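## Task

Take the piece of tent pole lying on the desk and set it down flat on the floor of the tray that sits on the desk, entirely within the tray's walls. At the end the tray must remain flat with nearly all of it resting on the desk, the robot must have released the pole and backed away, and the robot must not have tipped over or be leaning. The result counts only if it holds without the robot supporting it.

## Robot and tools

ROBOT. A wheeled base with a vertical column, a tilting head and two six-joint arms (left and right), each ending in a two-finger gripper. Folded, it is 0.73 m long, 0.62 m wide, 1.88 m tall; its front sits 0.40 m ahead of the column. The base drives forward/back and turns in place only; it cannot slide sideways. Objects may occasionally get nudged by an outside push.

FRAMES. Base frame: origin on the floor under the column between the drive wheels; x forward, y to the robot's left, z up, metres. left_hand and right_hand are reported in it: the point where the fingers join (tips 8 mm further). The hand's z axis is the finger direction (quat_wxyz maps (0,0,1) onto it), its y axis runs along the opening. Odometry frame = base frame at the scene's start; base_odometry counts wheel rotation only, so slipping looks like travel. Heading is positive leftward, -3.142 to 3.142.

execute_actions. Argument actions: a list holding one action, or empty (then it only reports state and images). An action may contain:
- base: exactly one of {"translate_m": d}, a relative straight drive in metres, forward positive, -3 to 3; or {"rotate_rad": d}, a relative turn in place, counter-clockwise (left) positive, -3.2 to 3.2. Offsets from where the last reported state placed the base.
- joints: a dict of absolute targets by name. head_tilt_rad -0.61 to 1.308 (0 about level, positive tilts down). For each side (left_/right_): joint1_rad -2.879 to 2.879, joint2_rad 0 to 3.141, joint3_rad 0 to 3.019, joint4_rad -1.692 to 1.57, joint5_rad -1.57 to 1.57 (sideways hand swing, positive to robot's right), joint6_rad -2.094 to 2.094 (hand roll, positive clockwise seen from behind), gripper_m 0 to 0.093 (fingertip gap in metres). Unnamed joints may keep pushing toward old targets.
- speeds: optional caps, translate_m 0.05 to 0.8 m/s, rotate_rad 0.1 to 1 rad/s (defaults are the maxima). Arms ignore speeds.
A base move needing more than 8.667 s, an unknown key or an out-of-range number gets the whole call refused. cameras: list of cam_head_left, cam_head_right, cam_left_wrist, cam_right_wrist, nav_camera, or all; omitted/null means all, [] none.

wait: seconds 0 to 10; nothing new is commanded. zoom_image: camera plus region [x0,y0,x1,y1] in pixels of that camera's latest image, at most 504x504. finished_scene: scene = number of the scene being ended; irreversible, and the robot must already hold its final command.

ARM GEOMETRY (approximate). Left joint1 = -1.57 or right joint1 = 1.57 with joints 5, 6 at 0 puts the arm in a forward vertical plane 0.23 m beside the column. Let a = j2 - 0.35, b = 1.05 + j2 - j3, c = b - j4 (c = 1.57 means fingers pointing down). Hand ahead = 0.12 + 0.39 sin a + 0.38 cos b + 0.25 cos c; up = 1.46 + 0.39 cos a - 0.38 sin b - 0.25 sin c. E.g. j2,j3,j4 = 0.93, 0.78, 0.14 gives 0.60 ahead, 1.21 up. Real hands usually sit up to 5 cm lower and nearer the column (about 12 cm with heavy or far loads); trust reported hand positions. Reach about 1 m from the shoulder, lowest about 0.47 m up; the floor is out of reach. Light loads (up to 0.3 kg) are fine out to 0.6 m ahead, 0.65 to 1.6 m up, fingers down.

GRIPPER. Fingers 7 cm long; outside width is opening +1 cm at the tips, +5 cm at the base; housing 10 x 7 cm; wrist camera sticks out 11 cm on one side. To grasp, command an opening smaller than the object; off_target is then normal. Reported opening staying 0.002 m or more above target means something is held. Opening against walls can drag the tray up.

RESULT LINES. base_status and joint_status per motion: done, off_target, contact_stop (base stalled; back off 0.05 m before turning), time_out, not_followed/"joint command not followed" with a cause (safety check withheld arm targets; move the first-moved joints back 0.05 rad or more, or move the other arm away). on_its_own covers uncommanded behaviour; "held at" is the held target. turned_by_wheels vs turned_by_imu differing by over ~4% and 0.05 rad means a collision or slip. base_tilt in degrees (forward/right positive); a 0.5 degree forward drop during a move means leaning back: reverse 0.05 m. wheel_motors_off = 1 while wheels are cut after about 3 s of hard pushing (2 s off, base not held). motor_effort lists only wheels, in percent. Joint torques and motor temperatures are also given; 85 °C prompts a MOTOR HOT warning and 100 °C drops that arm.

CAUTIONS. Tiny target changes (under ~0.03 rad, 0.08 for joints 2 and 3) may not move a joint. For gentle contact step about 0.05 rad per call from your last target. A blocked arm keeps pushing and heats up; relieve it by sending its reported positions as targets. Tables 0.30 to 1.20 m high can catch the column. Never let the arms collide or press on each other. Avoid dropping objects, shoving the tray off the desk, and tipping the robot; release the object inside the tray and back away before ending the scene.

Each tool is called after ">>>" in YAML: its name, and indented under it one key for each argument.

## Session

>>> execute_actions:
  actions: []

Scene clock: 0.00 s.
Joint torques (N m, as the arm reports them, + toward a larger angle): no reading
Motor temperatures (°C, as the motors report them): left_arm=[30 29 29 28 29 30] | right_arm=[30 32 30 30 29 31]
base_odometry: x=+0.000 y=+0.000 heading=+0.000 (m, m, rad; odometry frame)
turned_by_wheels: +0.000 (rad since the last result)
turned_by_imu: +0.000 (rad since the last result)
base_tilt: forward=+0.1 right=+0.0 (deg)
base_status: not commanded
joint_positions: head_tilt_rad=+0.889 left_joint1_rad=-1.561 left_joint2_rad=+0.895 left_joint3_rad=+0.362 left_joint4_rad=-0.904 left_joint5_rad=-0.046 left_joint6_rad=-0.105 left_gripper_m=+0.094 right_joint1_rad=+1.564 right_joint2_rad=+0.859 right_joint3_rad=+0.407 right_joint4_rad=-0.890 right_joint5_rad=-0.028 right_joint6_rad=-0.017 right_gripper_m=+0.094
joint_status: not commanded
wheel_motors_off: 0
motor_effort: left_wheel=+3 right_wheel=+2 (%)
left_hand: x=+0.1267 y=+0.2345 z=+1.2525 quat_wxyz=(+0.439, +0.041, -0.896, -0.047) (m; base frame)
right_hand: x=+0.1604 y=-0.2222 z=+1.2428 quat_wxyz=(+0.398, -0.001, -0.917, -0.014) (m; base frame)
pictures: cam_head_left, cam_head_right, cam_left_wrist, cam_right_wrist, nav_camera
camera_calibration (this result's frames):
cam_head_left: T_world_to_cam=[[0.0385652, -0.996246, -0.077499, 0.143993], [-0.764259, 0.0205578, -0.644581, 1.02811], [0.643755, 0.0840878, -0.760598, 1.05639], [0, 0, 0, 1]] pos_world=[0.100132, 0.0334868, 1.47735]
cam_head_right: T_world_to_cam=[[0.0410154, -0.996837, -0.0680672, 0.0786478], [-0.764013, 0.0126122, -0.645077, 1.02946], [0.643896, 0.0784623, -0.76108, 1.05375], [0, 0, 0, 1]] pos_world=[0.104786, -0.0172644, 1.47142]
cam_left_wrist: T_world_to_cam=[[0.0116619, -0.993941, -0.109298, 0.373556], [-0.0219469, -0.109533, 0.993741, -1.20911], [-0.999691, -0.00919013, -0.0230913, 0.283973], [0, 0, 0, 1]] pos_world=[0.252993, 0.241465, 1.24892]
cam_right_wrist: T_world_to_cam=[[-0.00443646, -0.999455, -0.0327154, -0.177918], [-0.132201, -0.0318424, 0.990711, -1.21608], [-0.991213, 0.00872025, -0.131987, 0.448702], [0, 0, 0, 1]] pos_world=[0.283202, -0.220457, 1.25819]
Images, in order (width x height): cam_head_left 896x504, cam_head_right 896x504, cam_left_wrist 504x504, cam_right_wrist 504x504, nav_camera 896x504.

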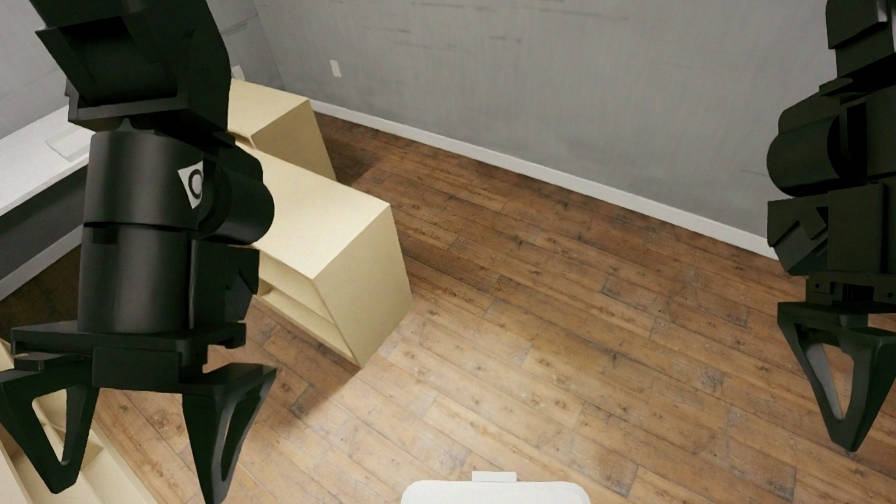

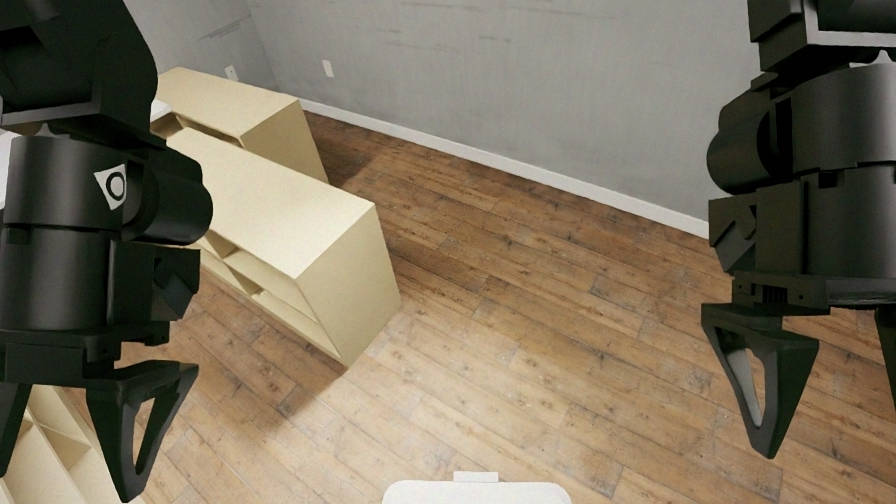

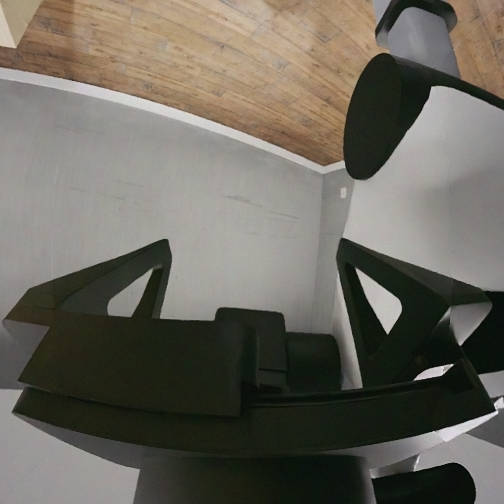

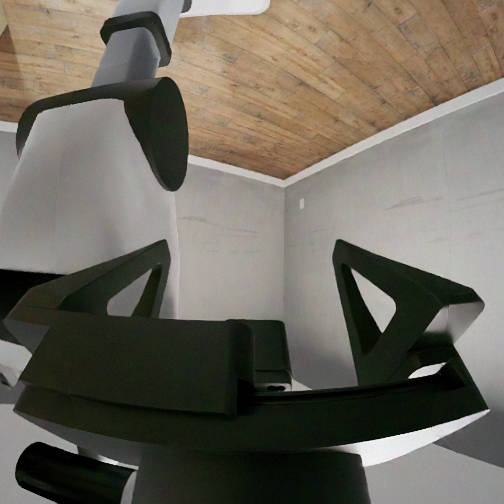

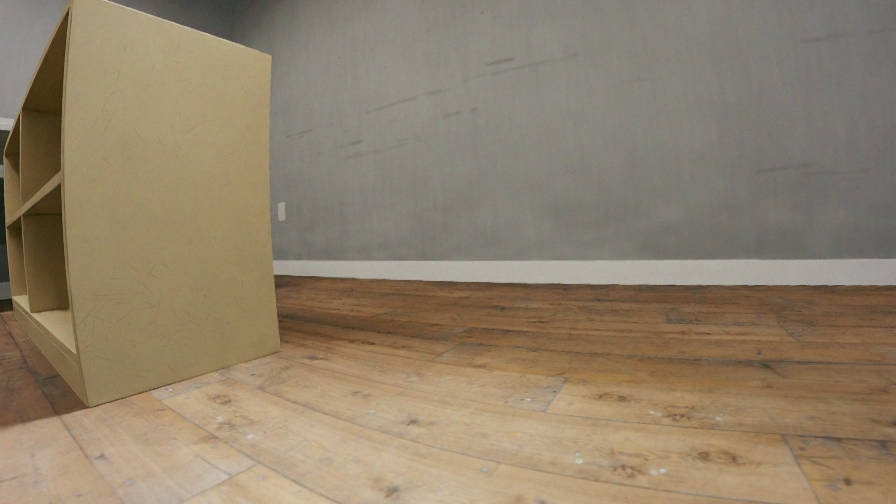

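>>> execute_actions:
  actions:
    - {"base": {"rotate_rad": 1.055}, "joints": {"head_tilt_rad": 0.6}}
  cameras: ["cam_head_left", "cam_head_right", "nav_camera"]

Scene clock: 34.97 s.
Joint torques (N m, as the arm reports them, + toward a larger angle): left_arm=[-0.57 -7.57 -1.05 -1.18 -0.1   0.01] | right_arm=[ 2.08 -5.15 -0.31 -1.22 -0.06  0.  ]
Motor temperatures (°C, as the motors report them): left_arm=[30 29 29 28 29 30] | right_arm=[30 32 30 30 29 31]
base_odometry: x=+0.000 y=+0.000 heading=+1.054 (m, m, rad; odometry frame)
turned_by_wheels: +1.054 (rad since the last result)
turned_by_imu: +1.053 (rad since the last result)
base_tilt: forward=+0.0 right=+0.0 (deg)
base_status: done
joint_positions: head_tilt_rad=+0.618 left_joint1_rad=-1.561 left_joint2_rad=+0.895 left_joint3_rad=+0.362 left_joint4_rad=-0.904 left_joint5_rad=-0.046 left_joint6_rad=-0.105 left_gripper_m=+0.094 right_joint1_rad=+1.564 right_joint2_rad=+0.859 right_joint3_rad=+0.407 right_joint4_rad=-0.890 right_joint5_rad=-0.028 right_joint6_rad=-0.017 right_gripper_m=+0.094
joint_status: all done
wheel_motors_off: 0
motor_effort: left_wheel=-5(48) right_wheel=+8(44) (%)
left_hand: x=+0.1267 y=+0.2345 z=+1.2525 quat_wxyz=(+0.439, +0.041, -0.896, -0.047) (m; base frame)
right_hand: x=+0.1608 y=-0.2222 z=+1.2427 quat_wxyz=(+0.398, -0.001, -0.917, -0.014) (m; base frame)
pictures: cam_head_left, cam_head_right, nav_camera
camera_calibration (this result's frames):
cam_head_left: T_world_to_cam=[[0.0579425, -0.996246, -0.0643121, 0.122716], [-0.563319, 0.0205578, -0.825984, 1.29742], [0.824205, 0.0840878, -0.560013, 0.738469], [0, 0, 0, 1]] pos_world=[0.115102, 0.0334868, 1.49309]
cam_head_right: T_world_to_cam=[[0.0577725, -0.996837, -0.0545687, 0.0570223], [-0.562949, 0.0126122, -0.826395, 1.29863], [0.82447, 0.0784623, -0.56044, 0.735737], [0, 0, 0, 1]] pos_world=[0.121176, -0.0172644, 1.48863]
Images, in order (width x height): cam_head_left 896x504, cam_head_right 896x504, nav_camera 896x504.

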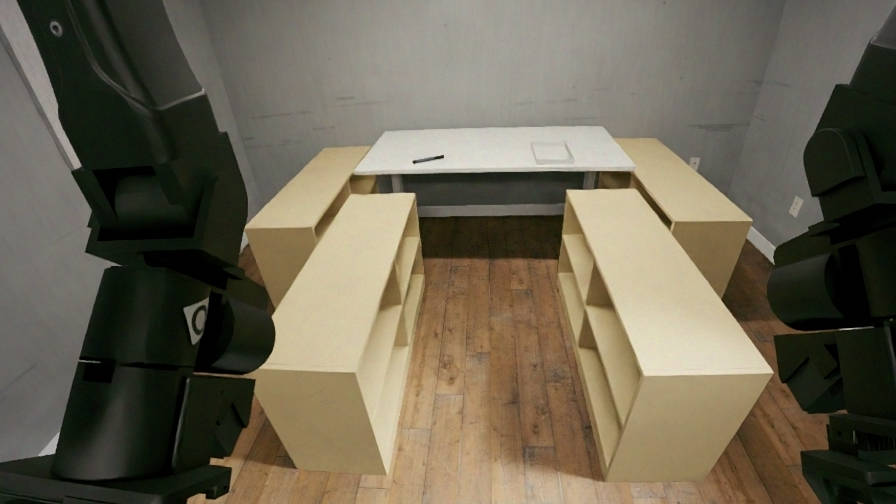

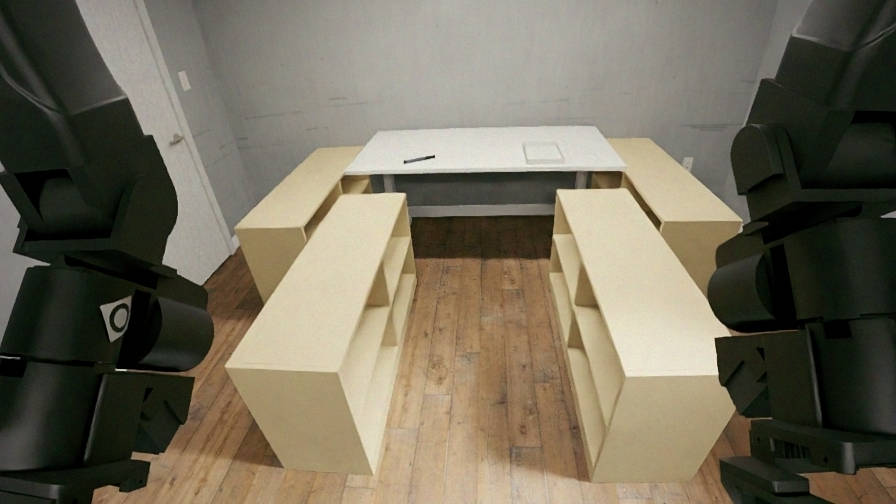

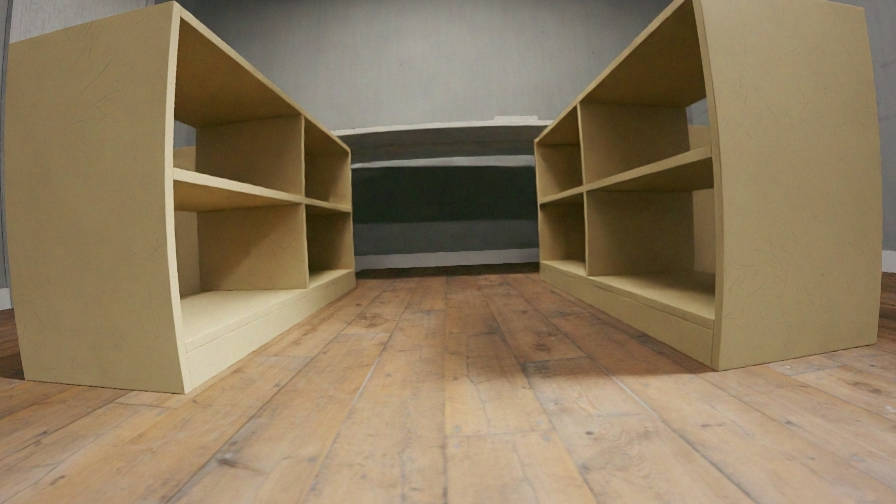

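>>> zoom_image:
  camera: "cam_head_left"
  region: [350, 120, 640, 230]

>>> zoom_image:
  camera: "cam_head_left"
  region: [390, 135, 470, 185]

Region (350, 120, 640, 230) of cam_head_left's 896x504 image, scaled by 1.738, with more detail than that image has; it fills the top 191 rows of this view, and the rest is white.

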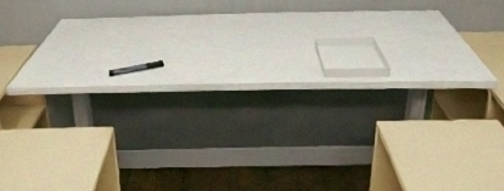

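Region (390, 135, 470, 185) of cam_head_left's 896x504 image, scaled by 6.300, with more detail than that image has; it fills the top 315 rows of this view, and the rest is white.

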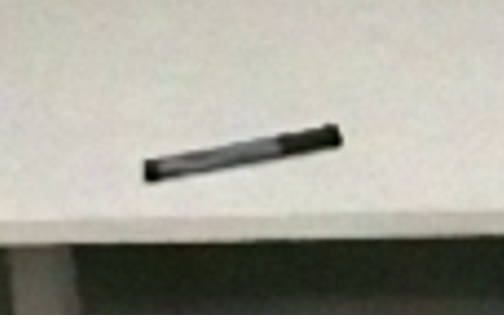

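>>> execute_actions:
  actions:
    - {"base": {"translate_m": 1.85}, "joints": {"left_joint1_rad": -1.382, "left_joint2_rad": 1.93, "left_joint3_rad": 0.995, "left_joint4_rad": 0.425, "left_joint5_rad": 0.165, "left_joint6_rad": -1.9, "left_gripper_m": 0.093, "head_tilt_rad": 1.1}}
  cameras: ["cam_head_left", "cam_head_right", "cam_left_wrist"]

Scene clock: 154.90 s.
Joint torques (N m, as the arm reports them, + toward a larger angle): left_arm=[  1.92 -14.12  -2.96   0.74  -0.02  -0.08] | right_arm=[ 1.52 -4.99 -0.5  -1.2  -0.06  0.02]
Motor temperatures (°C, as the motors report them): left_arm=[30 30 29 28 29 30] | right_arm=[30 31 30 30 29 31]
base_odometry: x=+0.914 y=+1.608 heading=+1.054 (m, m, rad; odometry frame)
turned_by_wheels: +0.000 (rad since the last result)
turned_by_imu: -0.004 (rad since the last result)
base_tilt: forward=+0.0 right=+0.0 (deg)
base_status: done
joint_positions: head_tilt_rad=+1.100 left_joint1_rad=-1.383 left_joint2_rad=+1.936 left_joint3_rad=+0.997 left_joint4_rad=+0.414 left_joint5_rad=+0.161 left_joint6_rad=-1.891 left_gripper_m=+0.093 right_joint1_rad=+1.564 right_joint2_rad=+0.859 right_joint3_rad=+0.408 right_joint4_rad=-0.890 right_joint5_rad=-0.028 right_joint6_rad=-0.017 right_gripper_m=+0.094
joint_status: all done
wheel_motors_off: 0
motor_effort: left_wheel=+1(51) right_wheel=+0(63) (%)
left_hand: x=+0.3506 y=+0.3202 z=+0.8611 quat_wxyz=(-0.002, +0.837, -0.546, +0.002) (m; base frame)
right_hand: x=+0.1612 y=-0.2222 z=+1.2426 quat_wxyz=(+0.397, -0.001, -0.918, -0.014) (m; base frame)
pictures: cam_head_left, cam_head_right, cam_left_wrist
camera_calibration (this result's frames):
cam_head_left: T_world_to_cam=[[0.0215161, -0.996246, -0.0838477, 0.154622], [-0.8821, 0.0205578, -0.470614, 0.766093], [0.470571, 0.0840878, -0.878346, 1.24638], [0, 0, 0, 1]] pos_world=[0.085931, 0.0334868, 1.46825]
cam_head_right: T_world_to_cam=[[0.0258834, -0.996837, -0.0751363, 0.0902908], [-0.881963, 0.0126122, -0.471151, 0.767506], [0.470608, 0.0784623, -0.878847, 1.24378], [0, 0, 0, 1]] pos_world=[0.0892425, -0.0172644, 1.46148]
cam_left_wrist: T_world_to_cam=[[0.923546, 0.383465, -0.00406529, -0.43802], [0.310573, -0.741687, 0.594512, -0.376198], [0.22496, -0.550322, -0.804076, 0.91602], [0, 0, 0, 1]] pos_world=[0.315301, 0.39305, 0.958424]
Images, in order (width x height): cam_head_left 896x504, cam_head_right 896x504, cam_left_wrist 504x504.

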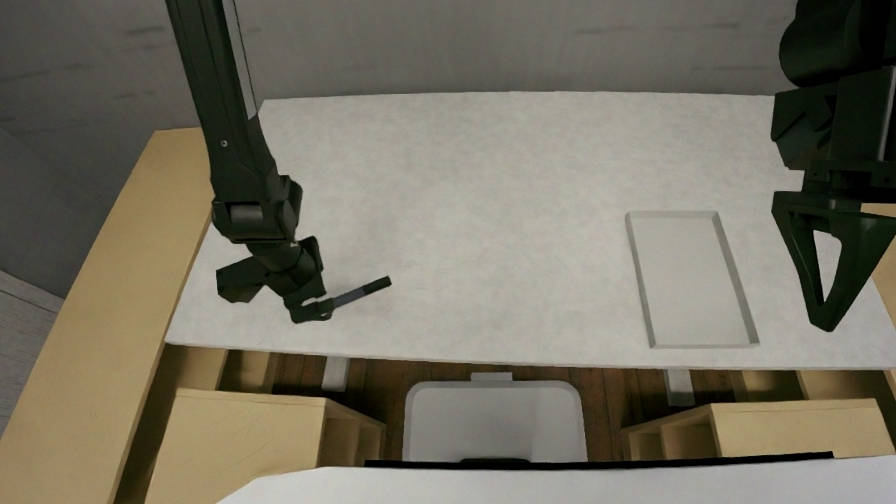

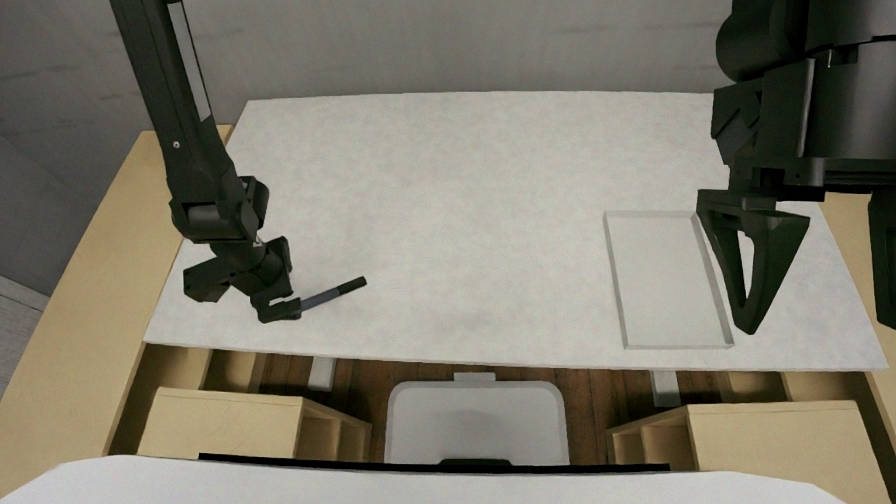

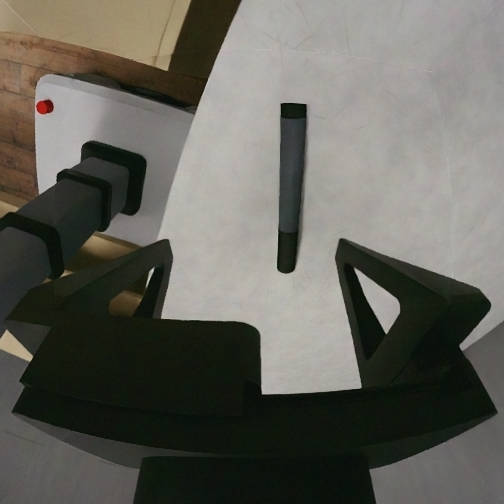

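>>> zoom_image:
  camera: "cam_left_wrist"
  region: [140, 80, 370, 300]

>>> zoom_image:
  camera: "cam_head_left"
  region: [260, 240, 420, 370]

>>> zoom_image:
  camera: "cam_head_left"
  region: [600, 190, 790, 380]

>>> zoom_image:
  camera: "cam_left_wrist"
  region: [0, 0, 260, 260]

Region (140, 80, 370, 300) of cam_left_wrist's 504x504 image, scaled by 2.191, with more detail than that image has; it fills the top 482 rows of this view, and the rest is white.

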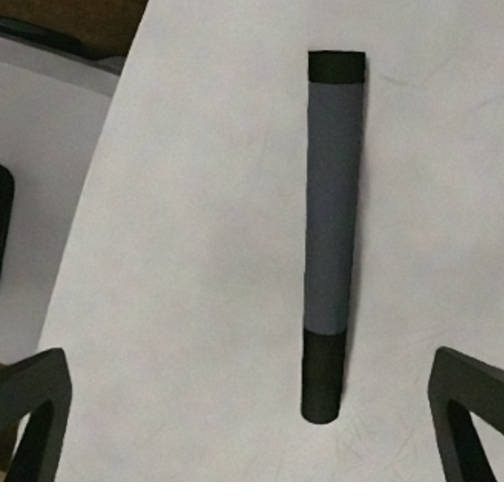

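Region (260, 240, 420, 370) of cam_head_left's 896x504 image, scaled by 3.150, with more detail than that image has; it fills the top 410 rows of this view, and the rest is white.

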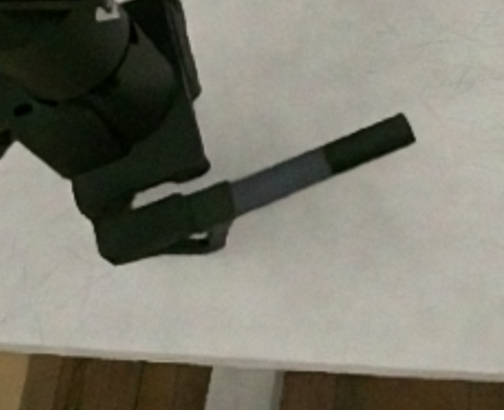

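Region (600, 190, 790, 380) of cam_head_left's 896x504 image, scaled by 2.653, with more detail than that image has.

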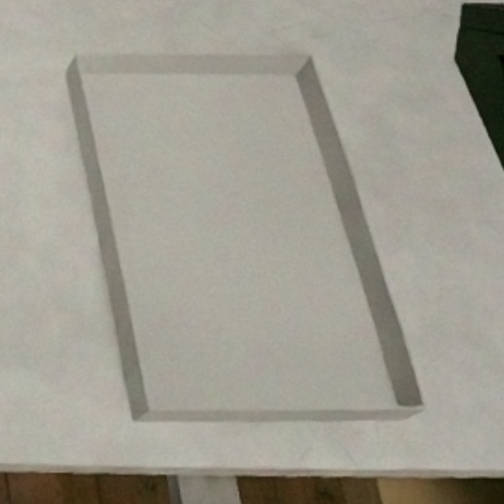

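Region (0, 0, 260, 260) of cam_left_wrist's 504x504 image, scaled by 1.938, with more detail than that image has.

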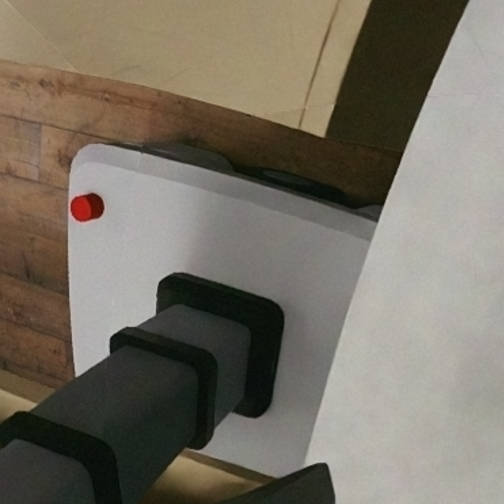

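>>> execute_actions:
  actions: []

Scene clock: 191.70 s.
Joint torques (N m, as the arm reports them, + toward a larger angle): left_arm=[  1.52 -14.1   -2.95   0.72  -0.02  -0.05] | right_arm=[ 2.01 -5.04 -0.54 -1.09 -0.07  0.03]
Motor temperatures (°C, as the motors report them): left_arm=[30 31 29 28 29 30] | right_arm=[30 31 30 30 29 31]
base_odometry: x=+0.914 y=+1.608 heading=+1.054 (m, m, rad; odometry frame)
turned_by_wheels: +0.000 (rad since the last result)
turned_by_imu: -0.001 (rad since the last result)
base_tilt: forward=+0.0 right=+0.0 (deg)
base_status: done
joint_positions: head_tilt_rad=+1.100 left_joint1_rad=-1.383 left_joint2_rad=+1.936 left_joint3_rad=+0.997 left_joint4_rad=+0.414 left_joint5_rad=+0.161 left_joint6_rad=-1.891 left_gripper_m=+0.093 right_joint1_rad=+1.564 right_joint2_rad=+0.859 right_joint3_rad=+0.408 right_joint4_rad=-0.890 right_joint5_rad=-0.028 right_joint6_rad=-0.017 right_gripper_m=+0.094
joint_status: all done
wheel_motors_off: 0
motor_effort: left_wheel=-1(51) right_wheel=-1(63) (%)
left_hand: x=+0.3506 y=+0.3202 z=+0.8611 quat_wxyz=(-0.002, +0.837, -0.546, +0.002) (m; base frame)
right_hand: x=+0.1612 y=-0.2222 z=+1.2426 quat_wxyz=(+0.397, -0.001, -0.918, -0.014) (m; base frame)
pictures: cam_head_left, cam_head_right, cam_left_wrist, cam_right_wrist, nav_camera
camera_calibration (this result's frames):
cam_head_left: T_world_to_cam=[[0.0215161, -0.996246, -0.0838477, 0.154622], [-0.8821, 0.0205578, -0.470614, 0.766093], [0.470571, 0.0840878, -0.878346, 1.24638], [0, 0, 0, 1]] pos_world=[0.085931, 0.0334868, 1.46825]
cam_head_right: T_world_to_cam=[[0.0258834, -0.996837, -0.0751363, 0.0902908], [-0.881963, 0.0126122, -0.471151, 0.767506], [0.470608, 0.0784623, -0.878847, 1.24378], [0, 0, 0, 1]] pos_world=[0.0892425, -0.0172644, 1.46148]
cam_left_wrist: T_world_to_cam=[[0.923546, 0.383465, -0.00406529, -0.43802], [0.310573, -0.741687, 0.594512, -0.376198], [0.22496, -0.550322, -0.804076, 0.91602], [0, 0, 0, 1]] pos_world=[0.315301, 0.39305, 0.958424]
cam_right_wrist: T_world_to_cam=[[-0.00437695, -0.999455, -0.0327166, -0.177935], [-0.133712, -0.0318382, 0.990509, -1.21525], [-0.991011, 0.00871, -0.1335, 0.451346], [0, 0, 0, 1]] pos_world=[0.284016, -0.22046, 1.25815]
Images, in order (width x height): cam_head_left 896x504, cam_head_right 896x504, cam_left_wrist 504x504, cam_right_wrist 504x504, nav_camera 896x504.

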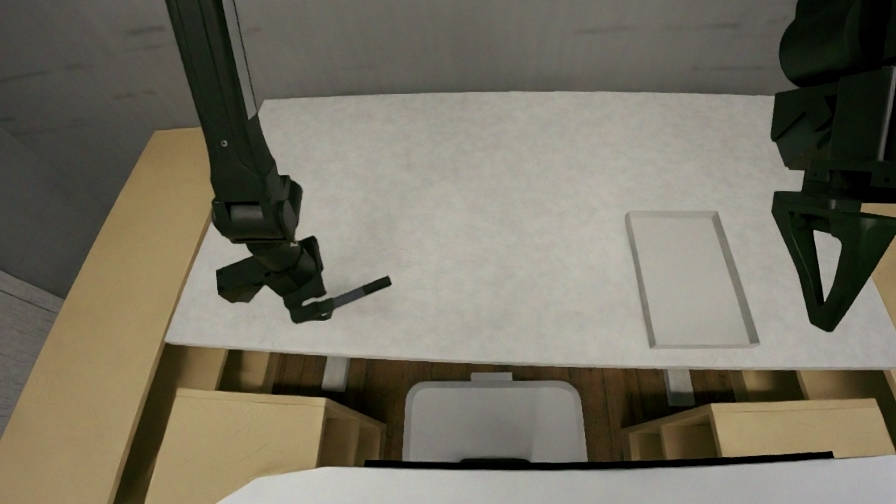

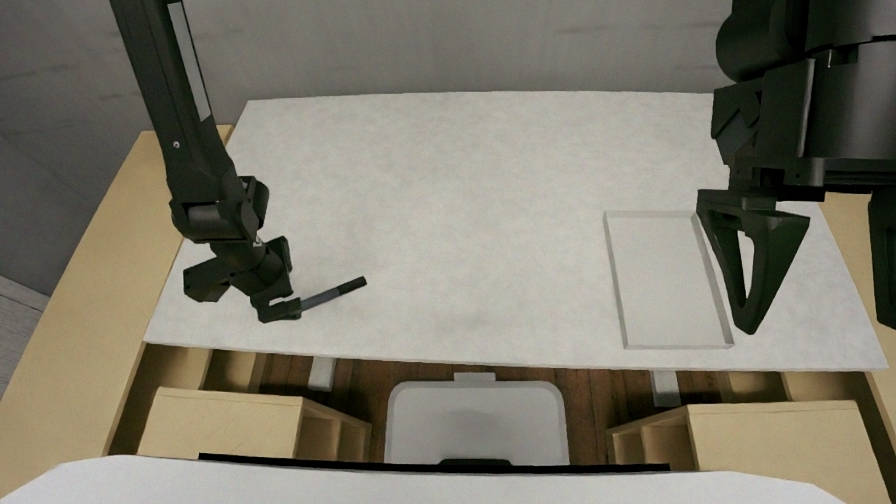

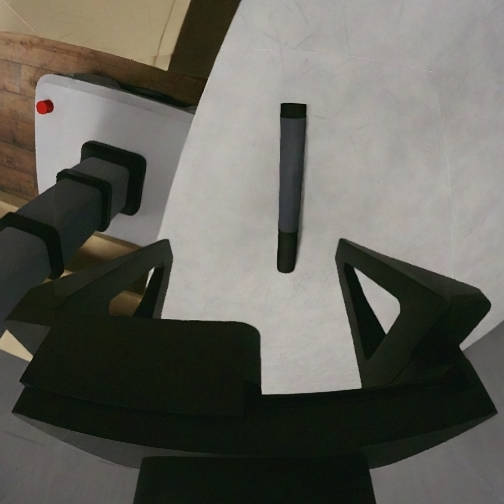

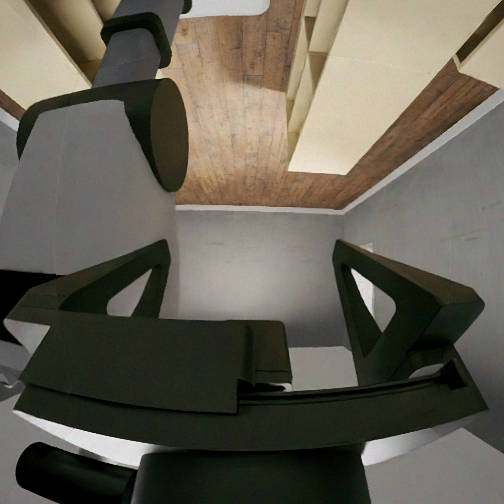

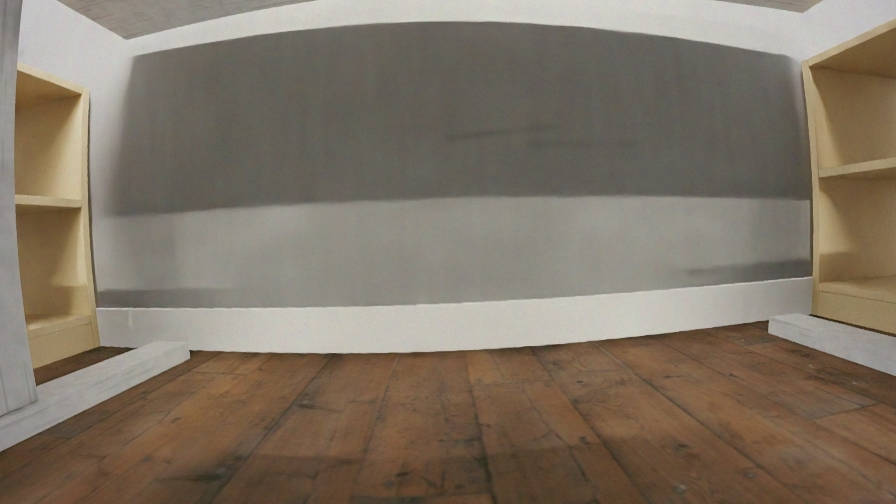

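>>> execute_actions:
  actions:
    - {"joints": {"left_joint1_rad": -1.428, "left_joint2_rad": 2.086, "left_joint3_rad": 1.29, "left_joint4_rad": 0.28, "left_joint5_rad": 0.123, "left_joint6_rad": -1.95}}
  cameras: ["cam_head_left", "cam_left_wrist"]

Scene clock: 232.53 s.
Joint torques (N m, as the arm reports them, + toward a larger angle): left_arm=[  1.33 -15.68  -2.05   0.06  -0.32  -0.07] | right_arm=[ 1.77 -4.76 -0.58 -1.13 -0.05  0.  ]
Motor temperatures (°C, as the motors report them): left_arm=[30 31 30 28 29 30] | right_arm=[29 31 30 30 29 31]
base_odometry: x=+0.914 y=+1.608 heading=+1.054 (m, m, rad; odometry frame)
turned_by_wheels: +0.000 (rad since the last result)
turned_by_imu: -0.001 (rad since the last result)
base_tilt: forward=+0.0 right=+0.0 (deg)
base_status: not commanded
joint_positions: head_tilt_rad=+1.100 left_joint1_rad=-1.424 left_joint2_rad=+2.092 left_joint3_rad=+1.293 left_joint4_rad=+0.289 left_joint5_rad=+0.126 left_joint6_rad=-1.941 left_gripper_m=+0.093 right_joint1_rad=+1.564 right_joint2_rad=+0.859 right_joint3_rad=+0.408 right_joint4_rad=-0.890 right_joint5_rad=-0.028 right_joint6_rad=-0.017 right_gripper_m=+0.094
joint_status: all done
wheel_motors_off: 0
motor_effort: left_wheel=+2(2) right_wheel=-2(2) (%)
left_hand: x=+0.3996 y=+0.3124 z=+0.7814 quat_wxyz=(-0.005, +0.845, -0.535, +0.007) (m; base frame)
right_hand: x=+0.1612 y=-0.2222 z=+1.2426 quat_wxyz=(+0.397, -0.001, -0.918, -0.014) (m; base frame)
pictures: cam_head_left, cam_left_wrist
camera_calibration (this result's frames):
cam_head_left: T_world_to_cam=[[0.0215161, -0.996246, -0.0838477, 0.154622], [-0.8821, 0.0205578, -0.470614, 0.766093], [0.470571, 0.0840878, -0.878346, 1.24638], [0, 0, 0, 1]] pos_world=[0.085931, 0.0334868, 1.46825]
cam_left_wrist: T_world_to_cam=[[0.912969, 0.407974, 0.00668363, -0.49245], [0.323173, -0.733006, 0.59855, -0.360711], [0.249092, -0.544298, -0.801058, 0.822709], [0, 0, 0, 1]] pos_world=[0.361234, 0.384302, 0.878232]
Images, in order (width x height): cam_head_left 896x504, cam_left_wrist 504x504.

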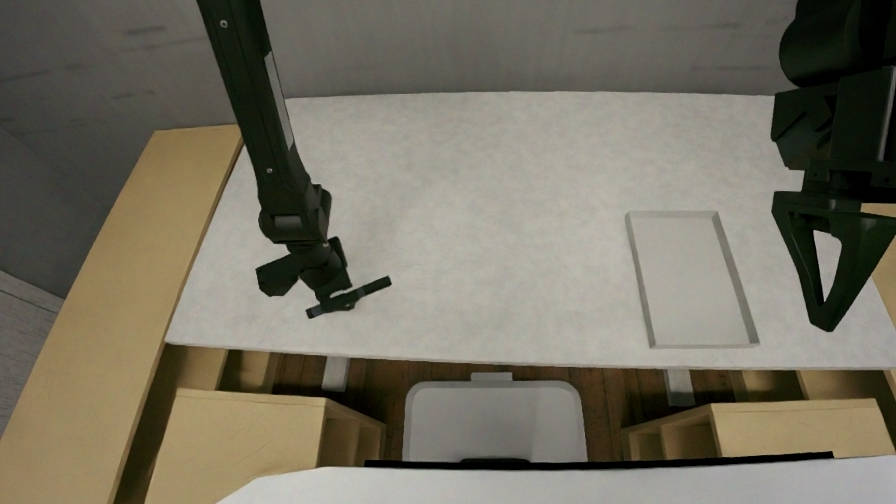

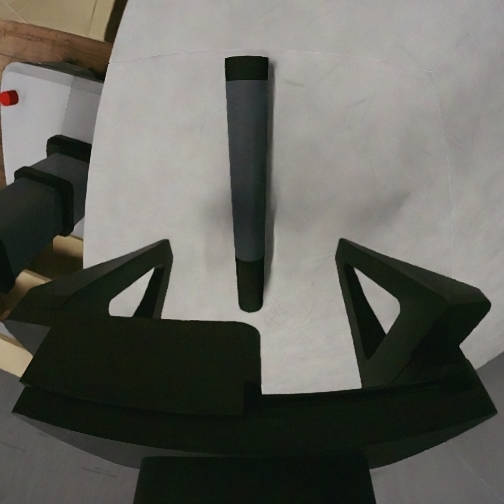

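>>> zoom_image:
  camera: "cam_left_wrist"
  region: [150, 30, 360, 330]

>>> zoom_image:
  camera: "cam_head_left"
  region: [240, 220, 420, 350]

Region (150, 30, 360, 330) of cam_left_wrist's 504x504 image, scaled by 1.680, with more detail than that image has; it fills the left 353 columns of this view, and the rest is white.

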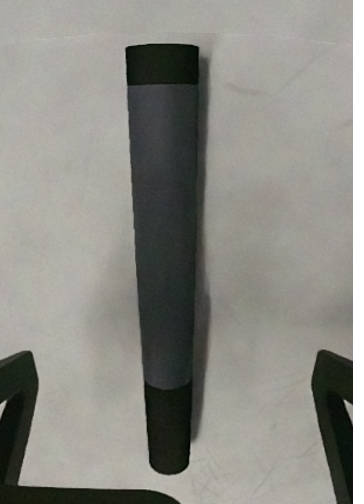

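Region (240, 220, 420, 350) of cam_head_left's 896x504 image, scaled by 2.800, with more detail than that image has.

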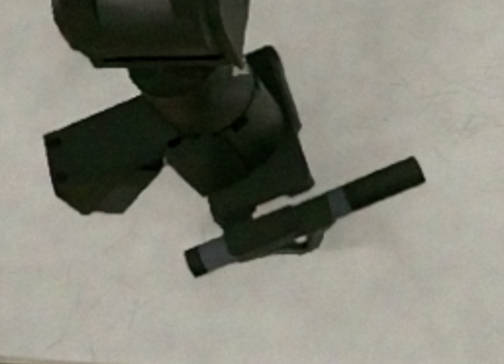

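>>> execute_actions:
  actions:
    - {"joints": {"left_joint1_rad": -1.438, "left_joint2_rad": 2.169, "left_joint3_rad": 1.387, "left_joint4_rad": 0.252, "left_joint5_rad": 0.116, "left_joint6_rad": -1.95, "left_gripper_m": 0.055}}
  cameras: ["cam_head_left", "cam_left_wrist"]

Scene clock: 318.33 s.
Joint torques (N m, as the arm reports them, + toward a larger angle): left_arm=[  0.63 -14.37  -1.9   -0.06  -0.39  -0.06] | right_arm=[ 1.96 -4.84 -0.63 -1.22 -0.04  0.02]
Motor temperatures (°C, as the motors report them): left_arm=[30 32 29 28 29 30] | right_arm=[29 30 30 30 29 31]
base_odometry: x=+0.914 y=+1.608 heading=+1.054 (m, m, rad; odometry frame)
turned_by_wheels: +0.000 (rad since the last result)
turned_by_imu: -0.001 (rad since the last result)
base_tilt: forward=+0.0 right=+0.0 (deg)
base_status: not commanded
joint_positions: head_tilt_rad=+1.100 left_joint1_rad=-1.425 left_joint2_rad=+2.161 left_joint3_rad=+1.391 left_joint4_rad=+0.262 left_joint5_rad=+0.120 left_joint6_rad=-1.941 left_gripper_m=+0.055 right_joint1_rad=+1.564 right_joint2_rad=+0.859 right_joint3_rad=+0.408 right_joint4_rad=-0.890 right_joint5_rad=-0.028 right_joint6_rad=-0.017 right_gripper_m=+0.094
joint_status: all done
wheel_motors_off: 0
motor_effort: left_wheel=+4(4) right_wheel=-1(1) (%)
left_hand: x=+0.4051 y=+0.3170 z=+0.7527 quat_wxyz=(-0.008, +0.845, -0.535, +0.006) (m; base frame)
right_hand: x=+0.1612 y=-0.2222 z=+1.2426 quat_wxyz=(+0.397, -0.001, -0.918, -0.014) (m; base frame)
pictures: cam_head_left, cam_left_wrist
camera_calibration (this result's frames):
cam_head_left: T_world_to_cam=[[0.0215161, -0.996246, -0.0838477, 0.154622], [-0.8821, 0.0205578, -0.470614, 0.766093], [0.470571, 0.0840878, -0.878346, 1.24638], [0, 0, 0, 1]] pos_world=[0.085931, 0.0334868, 1.46825]
cam_left_wrist: T_world_to_cam=[[0.913006, 0.407814, 0.0104104, -0.50187], [0.322232, -0.736587, 0.594647, -0.337526], [0.250174, -0.539562, -0.803919, 0.801124], [0, 0, 0, 1]] pos_world=[0.366552, 0.388308, 0.849972]
Images, in order (width x height): cam_head_left 896x504, cam_left_wrist 504x504.

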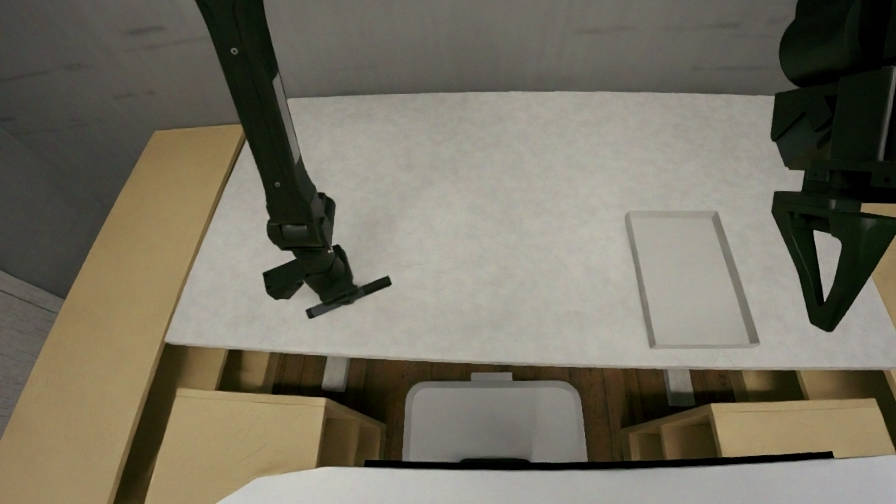

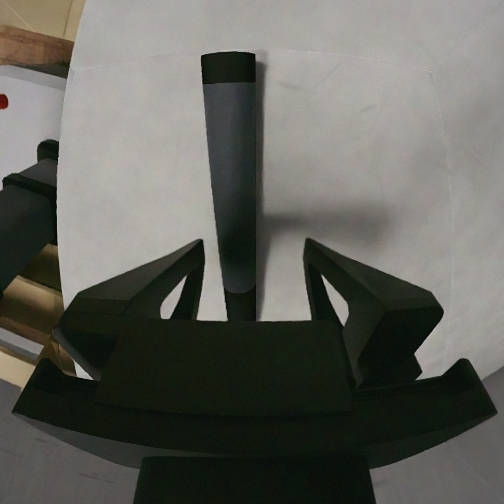

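>>> zoom_image:
  camera: "cam_left_wrist"
  region: [150, 30, 360, 330]

Region (150, 30, 360, 330) of cam_left_wrist's 504x504 image, scaled by 1.680, with more detail than that image has; it fills the left 353 columns of this view, and the rest is white.

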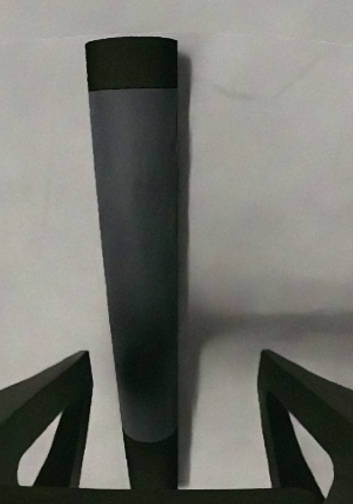

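>>> execute_actions:
  actions:
    - {"joints": {"left_joint2_rad": 2.197, "left_joint3_rad": 1.404}}
  cameras: ["cam_head_left", "cam_left_wrist"]

Scene clock: 342.10 s.
Joint torques (N m, as the arm reports them, + toward a larger angle): left_arm=[  0.45 -14.07  -1.61  -0.05  -0.36  -0.08] | right_arm=[ 1.44 -5.   -0.76 -1.09 -0.05  0.02]
Motor temperatures (°C, as the motors report them): left_arm=[30 32 29 28 29 30] | right_arm=[29 30 30 30 29 31]
base_odometry: x=+0.914 y=+1.608 heading=+1.054 (m, m, rad; odometry frame)
turned_by_wheels: +0.000 (rad since the last result)
turned_by_imu: -0.001 (rad since the last result)
base_tilt: forward=+0.0 right=+0.0 (deg)
base_status: not commanded
joint_positions: head_tilt_rad=+1.100 left_joint1_rad=-1.425 left_joint2_rad=+2.184 left_joint3_rad=+1.404 left_joint4_rad=+0.262 left_joint5_rad=+0.120 left_joint6_rad=-1.941 left_gripper_m=+0.055 right_joint1_rad=+1.564 right_joint2_rad=+0.859 right_joint3_rad=+0.408 right_joint4_rad=-0.890 right_joint5_rad=-0.028 right_joint6_rad=-0.017 right_gripper_m=+0.094
joint_status: all done
wheel_motors_off: 0
motor_effort: left_wheel=+2(2) right_wheel=-2(2) (%)
left_hand: x=+0.3964 y=+0.3174 z=+0.7449 quat_wxyz=(-0.005, +0.845, -0.535, +0.002) (m; base frame)
right_hand: x=+0.1612 y=-0.2222 z=+1.2426 quat_wxyz=(+0.397, -0.001, -0.918, -0.014) (m; base frame)
pictures: cam_head_left, cam_left_wrist
camera_calibration (this result's frames):
cam_head_left: T_world_to_cam=[[0.0215161, -0.996246, -0.0838477, 0.154622], [-0.882099, 0.0205578, -0.470614, 0.766093], [0.470572, 0.0840878, -0.878346, 1.24638], [0, 0, 0, 1]] pos_world=[0.0859311, 0.0334868, 1.46825]
cam_left_wrist: T_world_to_cam=[[0.912534, 0.409, 0.000803176, -0.487073], [0.329231, -0.735722, 0.591878, -0.330809], [0.242669, -0.539844, -0.806027, 0.801826], [0, 0, 0, 1]] pos_world=[0.358805, 0.388691, 0.842483]
Images, in order (width x height): cam_head_left 896x504, cam_left_wrist 504x504.

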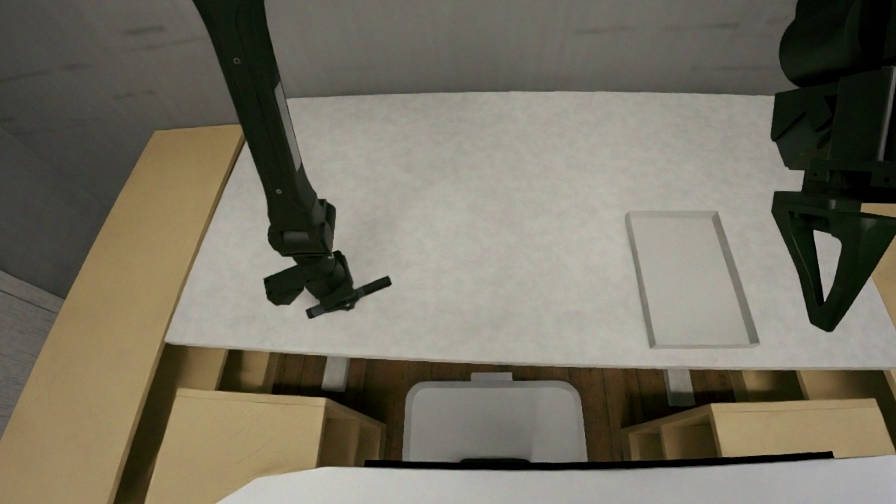

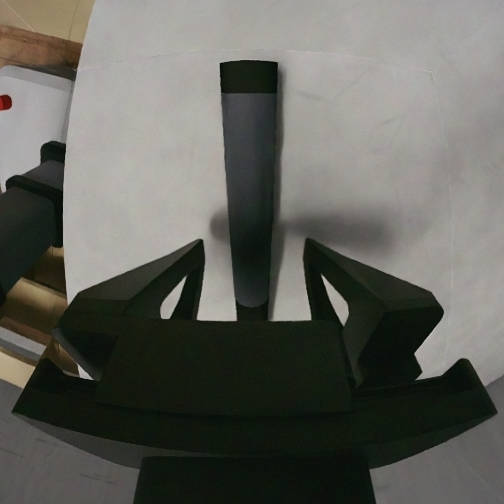

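>>> zoom_image:
  camera: "cam_left_wrist"
  region: [150, 30, 360, 330]

Region (150, 30, 360, 330) of cam_left_wrist's 504x504 image, scaled by 1.680, with more detail than that image has; it fills the left 353 columns of this view, and the rest is white.

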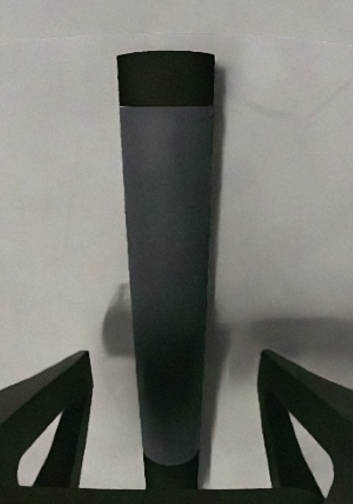

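>>> execute_actions:
  actions:
    - {"joints": {"left_joint2_rad": 2.213, "left_joint3_rad": 1.419, "left_gripper_m": 0.012}}
  cameras: ["cam_head_left", "cam_left_wrist"]

Scene clock: 362.10 s.
Joint torques (N m, as the arm reports them, + toward a larger angle): left_arm=[  0.74 -13.24  -1.36  -0.05  -0.36  -0.06] | right_arm=[ 1.68 -4.98 -0.54 -1.11 -0.04 -0.01]
Motor temperatures (°C, as the motors report them): left_arm=[30 32 29 28 29 30] | right_arm=[29 30 30 30 29 31]
base_odometry: x=+0.914 y=+1.608 heading=+1.054 (m, m, rad; odometry frame)
turned_by_wheels: +0.000 (rad since the last result)
turned_by_imu: -0.001 (rad since the last result)
base_tilt: forward=+0.0 right=+0.0 (deg)
base_status: not commanded
joint_positions: head_tilt_rad=+1.100 left_joint1_rad=-1.425 left_joint2_rad=+2.195 left_joint3_rad=+1.416 left_joint4_rad=+0.262 left_joint5_rad=+0.120 left_joint6_rad=-1.941 left_gripper_m=+0.021 right_joint1_rad=+1.564 right_joint2_rad=+0.859 right_joint3_rad=+0.408 right_joint4_rad=-0.890 right_joint5_rad=-0.028 right_joint6_rad=-0.017 right_gripper_m=+0.094
joint_status: left_gripper_m off_target (ended at +0.021, target +0.012); the others done
wheel_motors_off: 0
motor_effort: left_wheel=+2(1) right_wheel=-1(2) (%)
left_hand: x=+0.3963 y=+0.3179 z=+0.7408 quat_wxyz=(-0.006, +0.845, -0.535, +0.002) (m; base frame)
right_hand: x=+0.1612 y=-0.2222 z=+1.2426 quat_wxyz=(+0.397, -0.001, -0.918, -0.014) (m; base frame)
pictures: cam_head_left, cam_left_wrist
camera_calibration (this result's frames):
cam_head_left: T_world_to_cam=[[0.0215161, -0.996246, -0.0838477, 0.154622], [-0.882099, 0.0205578, -0.470614, 0.766093], [0.470571, 0.0840878, -0.878346, 1.24638], [0, 0, 0, 1]] pos_world=[0.085931, 0.0334868, 1.46825]
cam_left_wrist: T_world_to_cam=[[0.91261, 0.408825, 0.00222621, -0.488132], [0.328196, -0.735851, 0.592293, -0.327822], [0.243782, -0.539802, -0.80572, 0.798179], [0, 0, 0, 1]] pos_world=[0.358483, 0.389191, 0.838362]
Images, in order (width x height): cam_head_left 896x504, cam_left_wrist 504x504.

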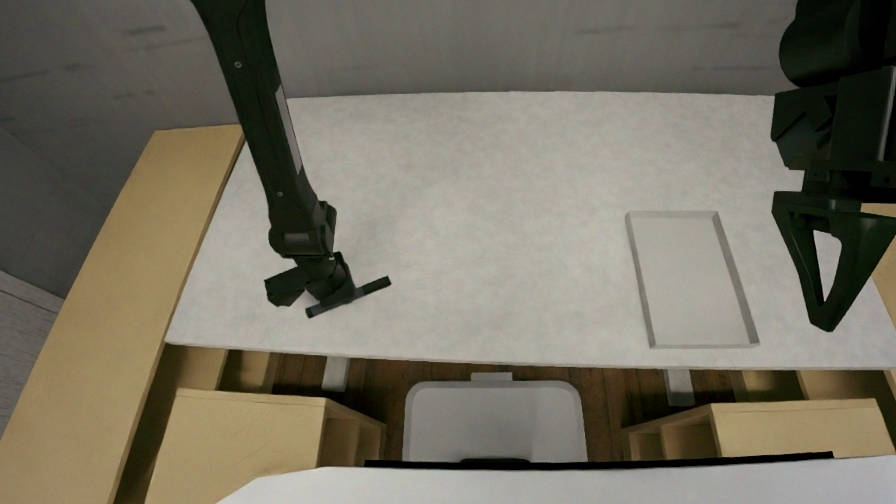

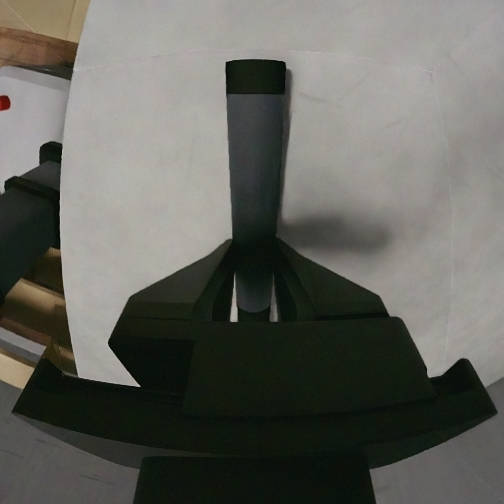

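>>> zoom_image:
  camera: "cam_head_left"
  region: [600, 190, 790, 370]

Region (600, 190, 790, 370) of cam_head_left's 896x504 image, scaled by 2.653, with more detail than that image has; it fills the top 477 rows of this view, and the rest is white.

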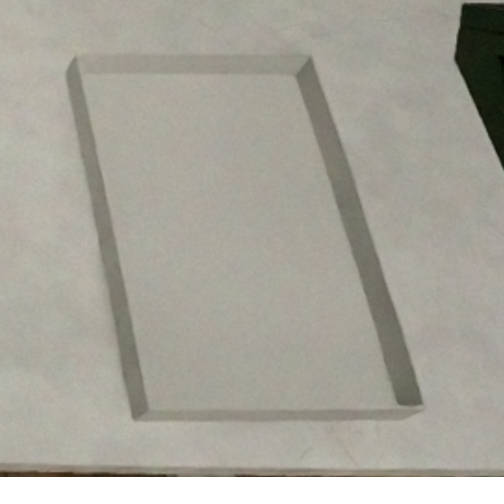

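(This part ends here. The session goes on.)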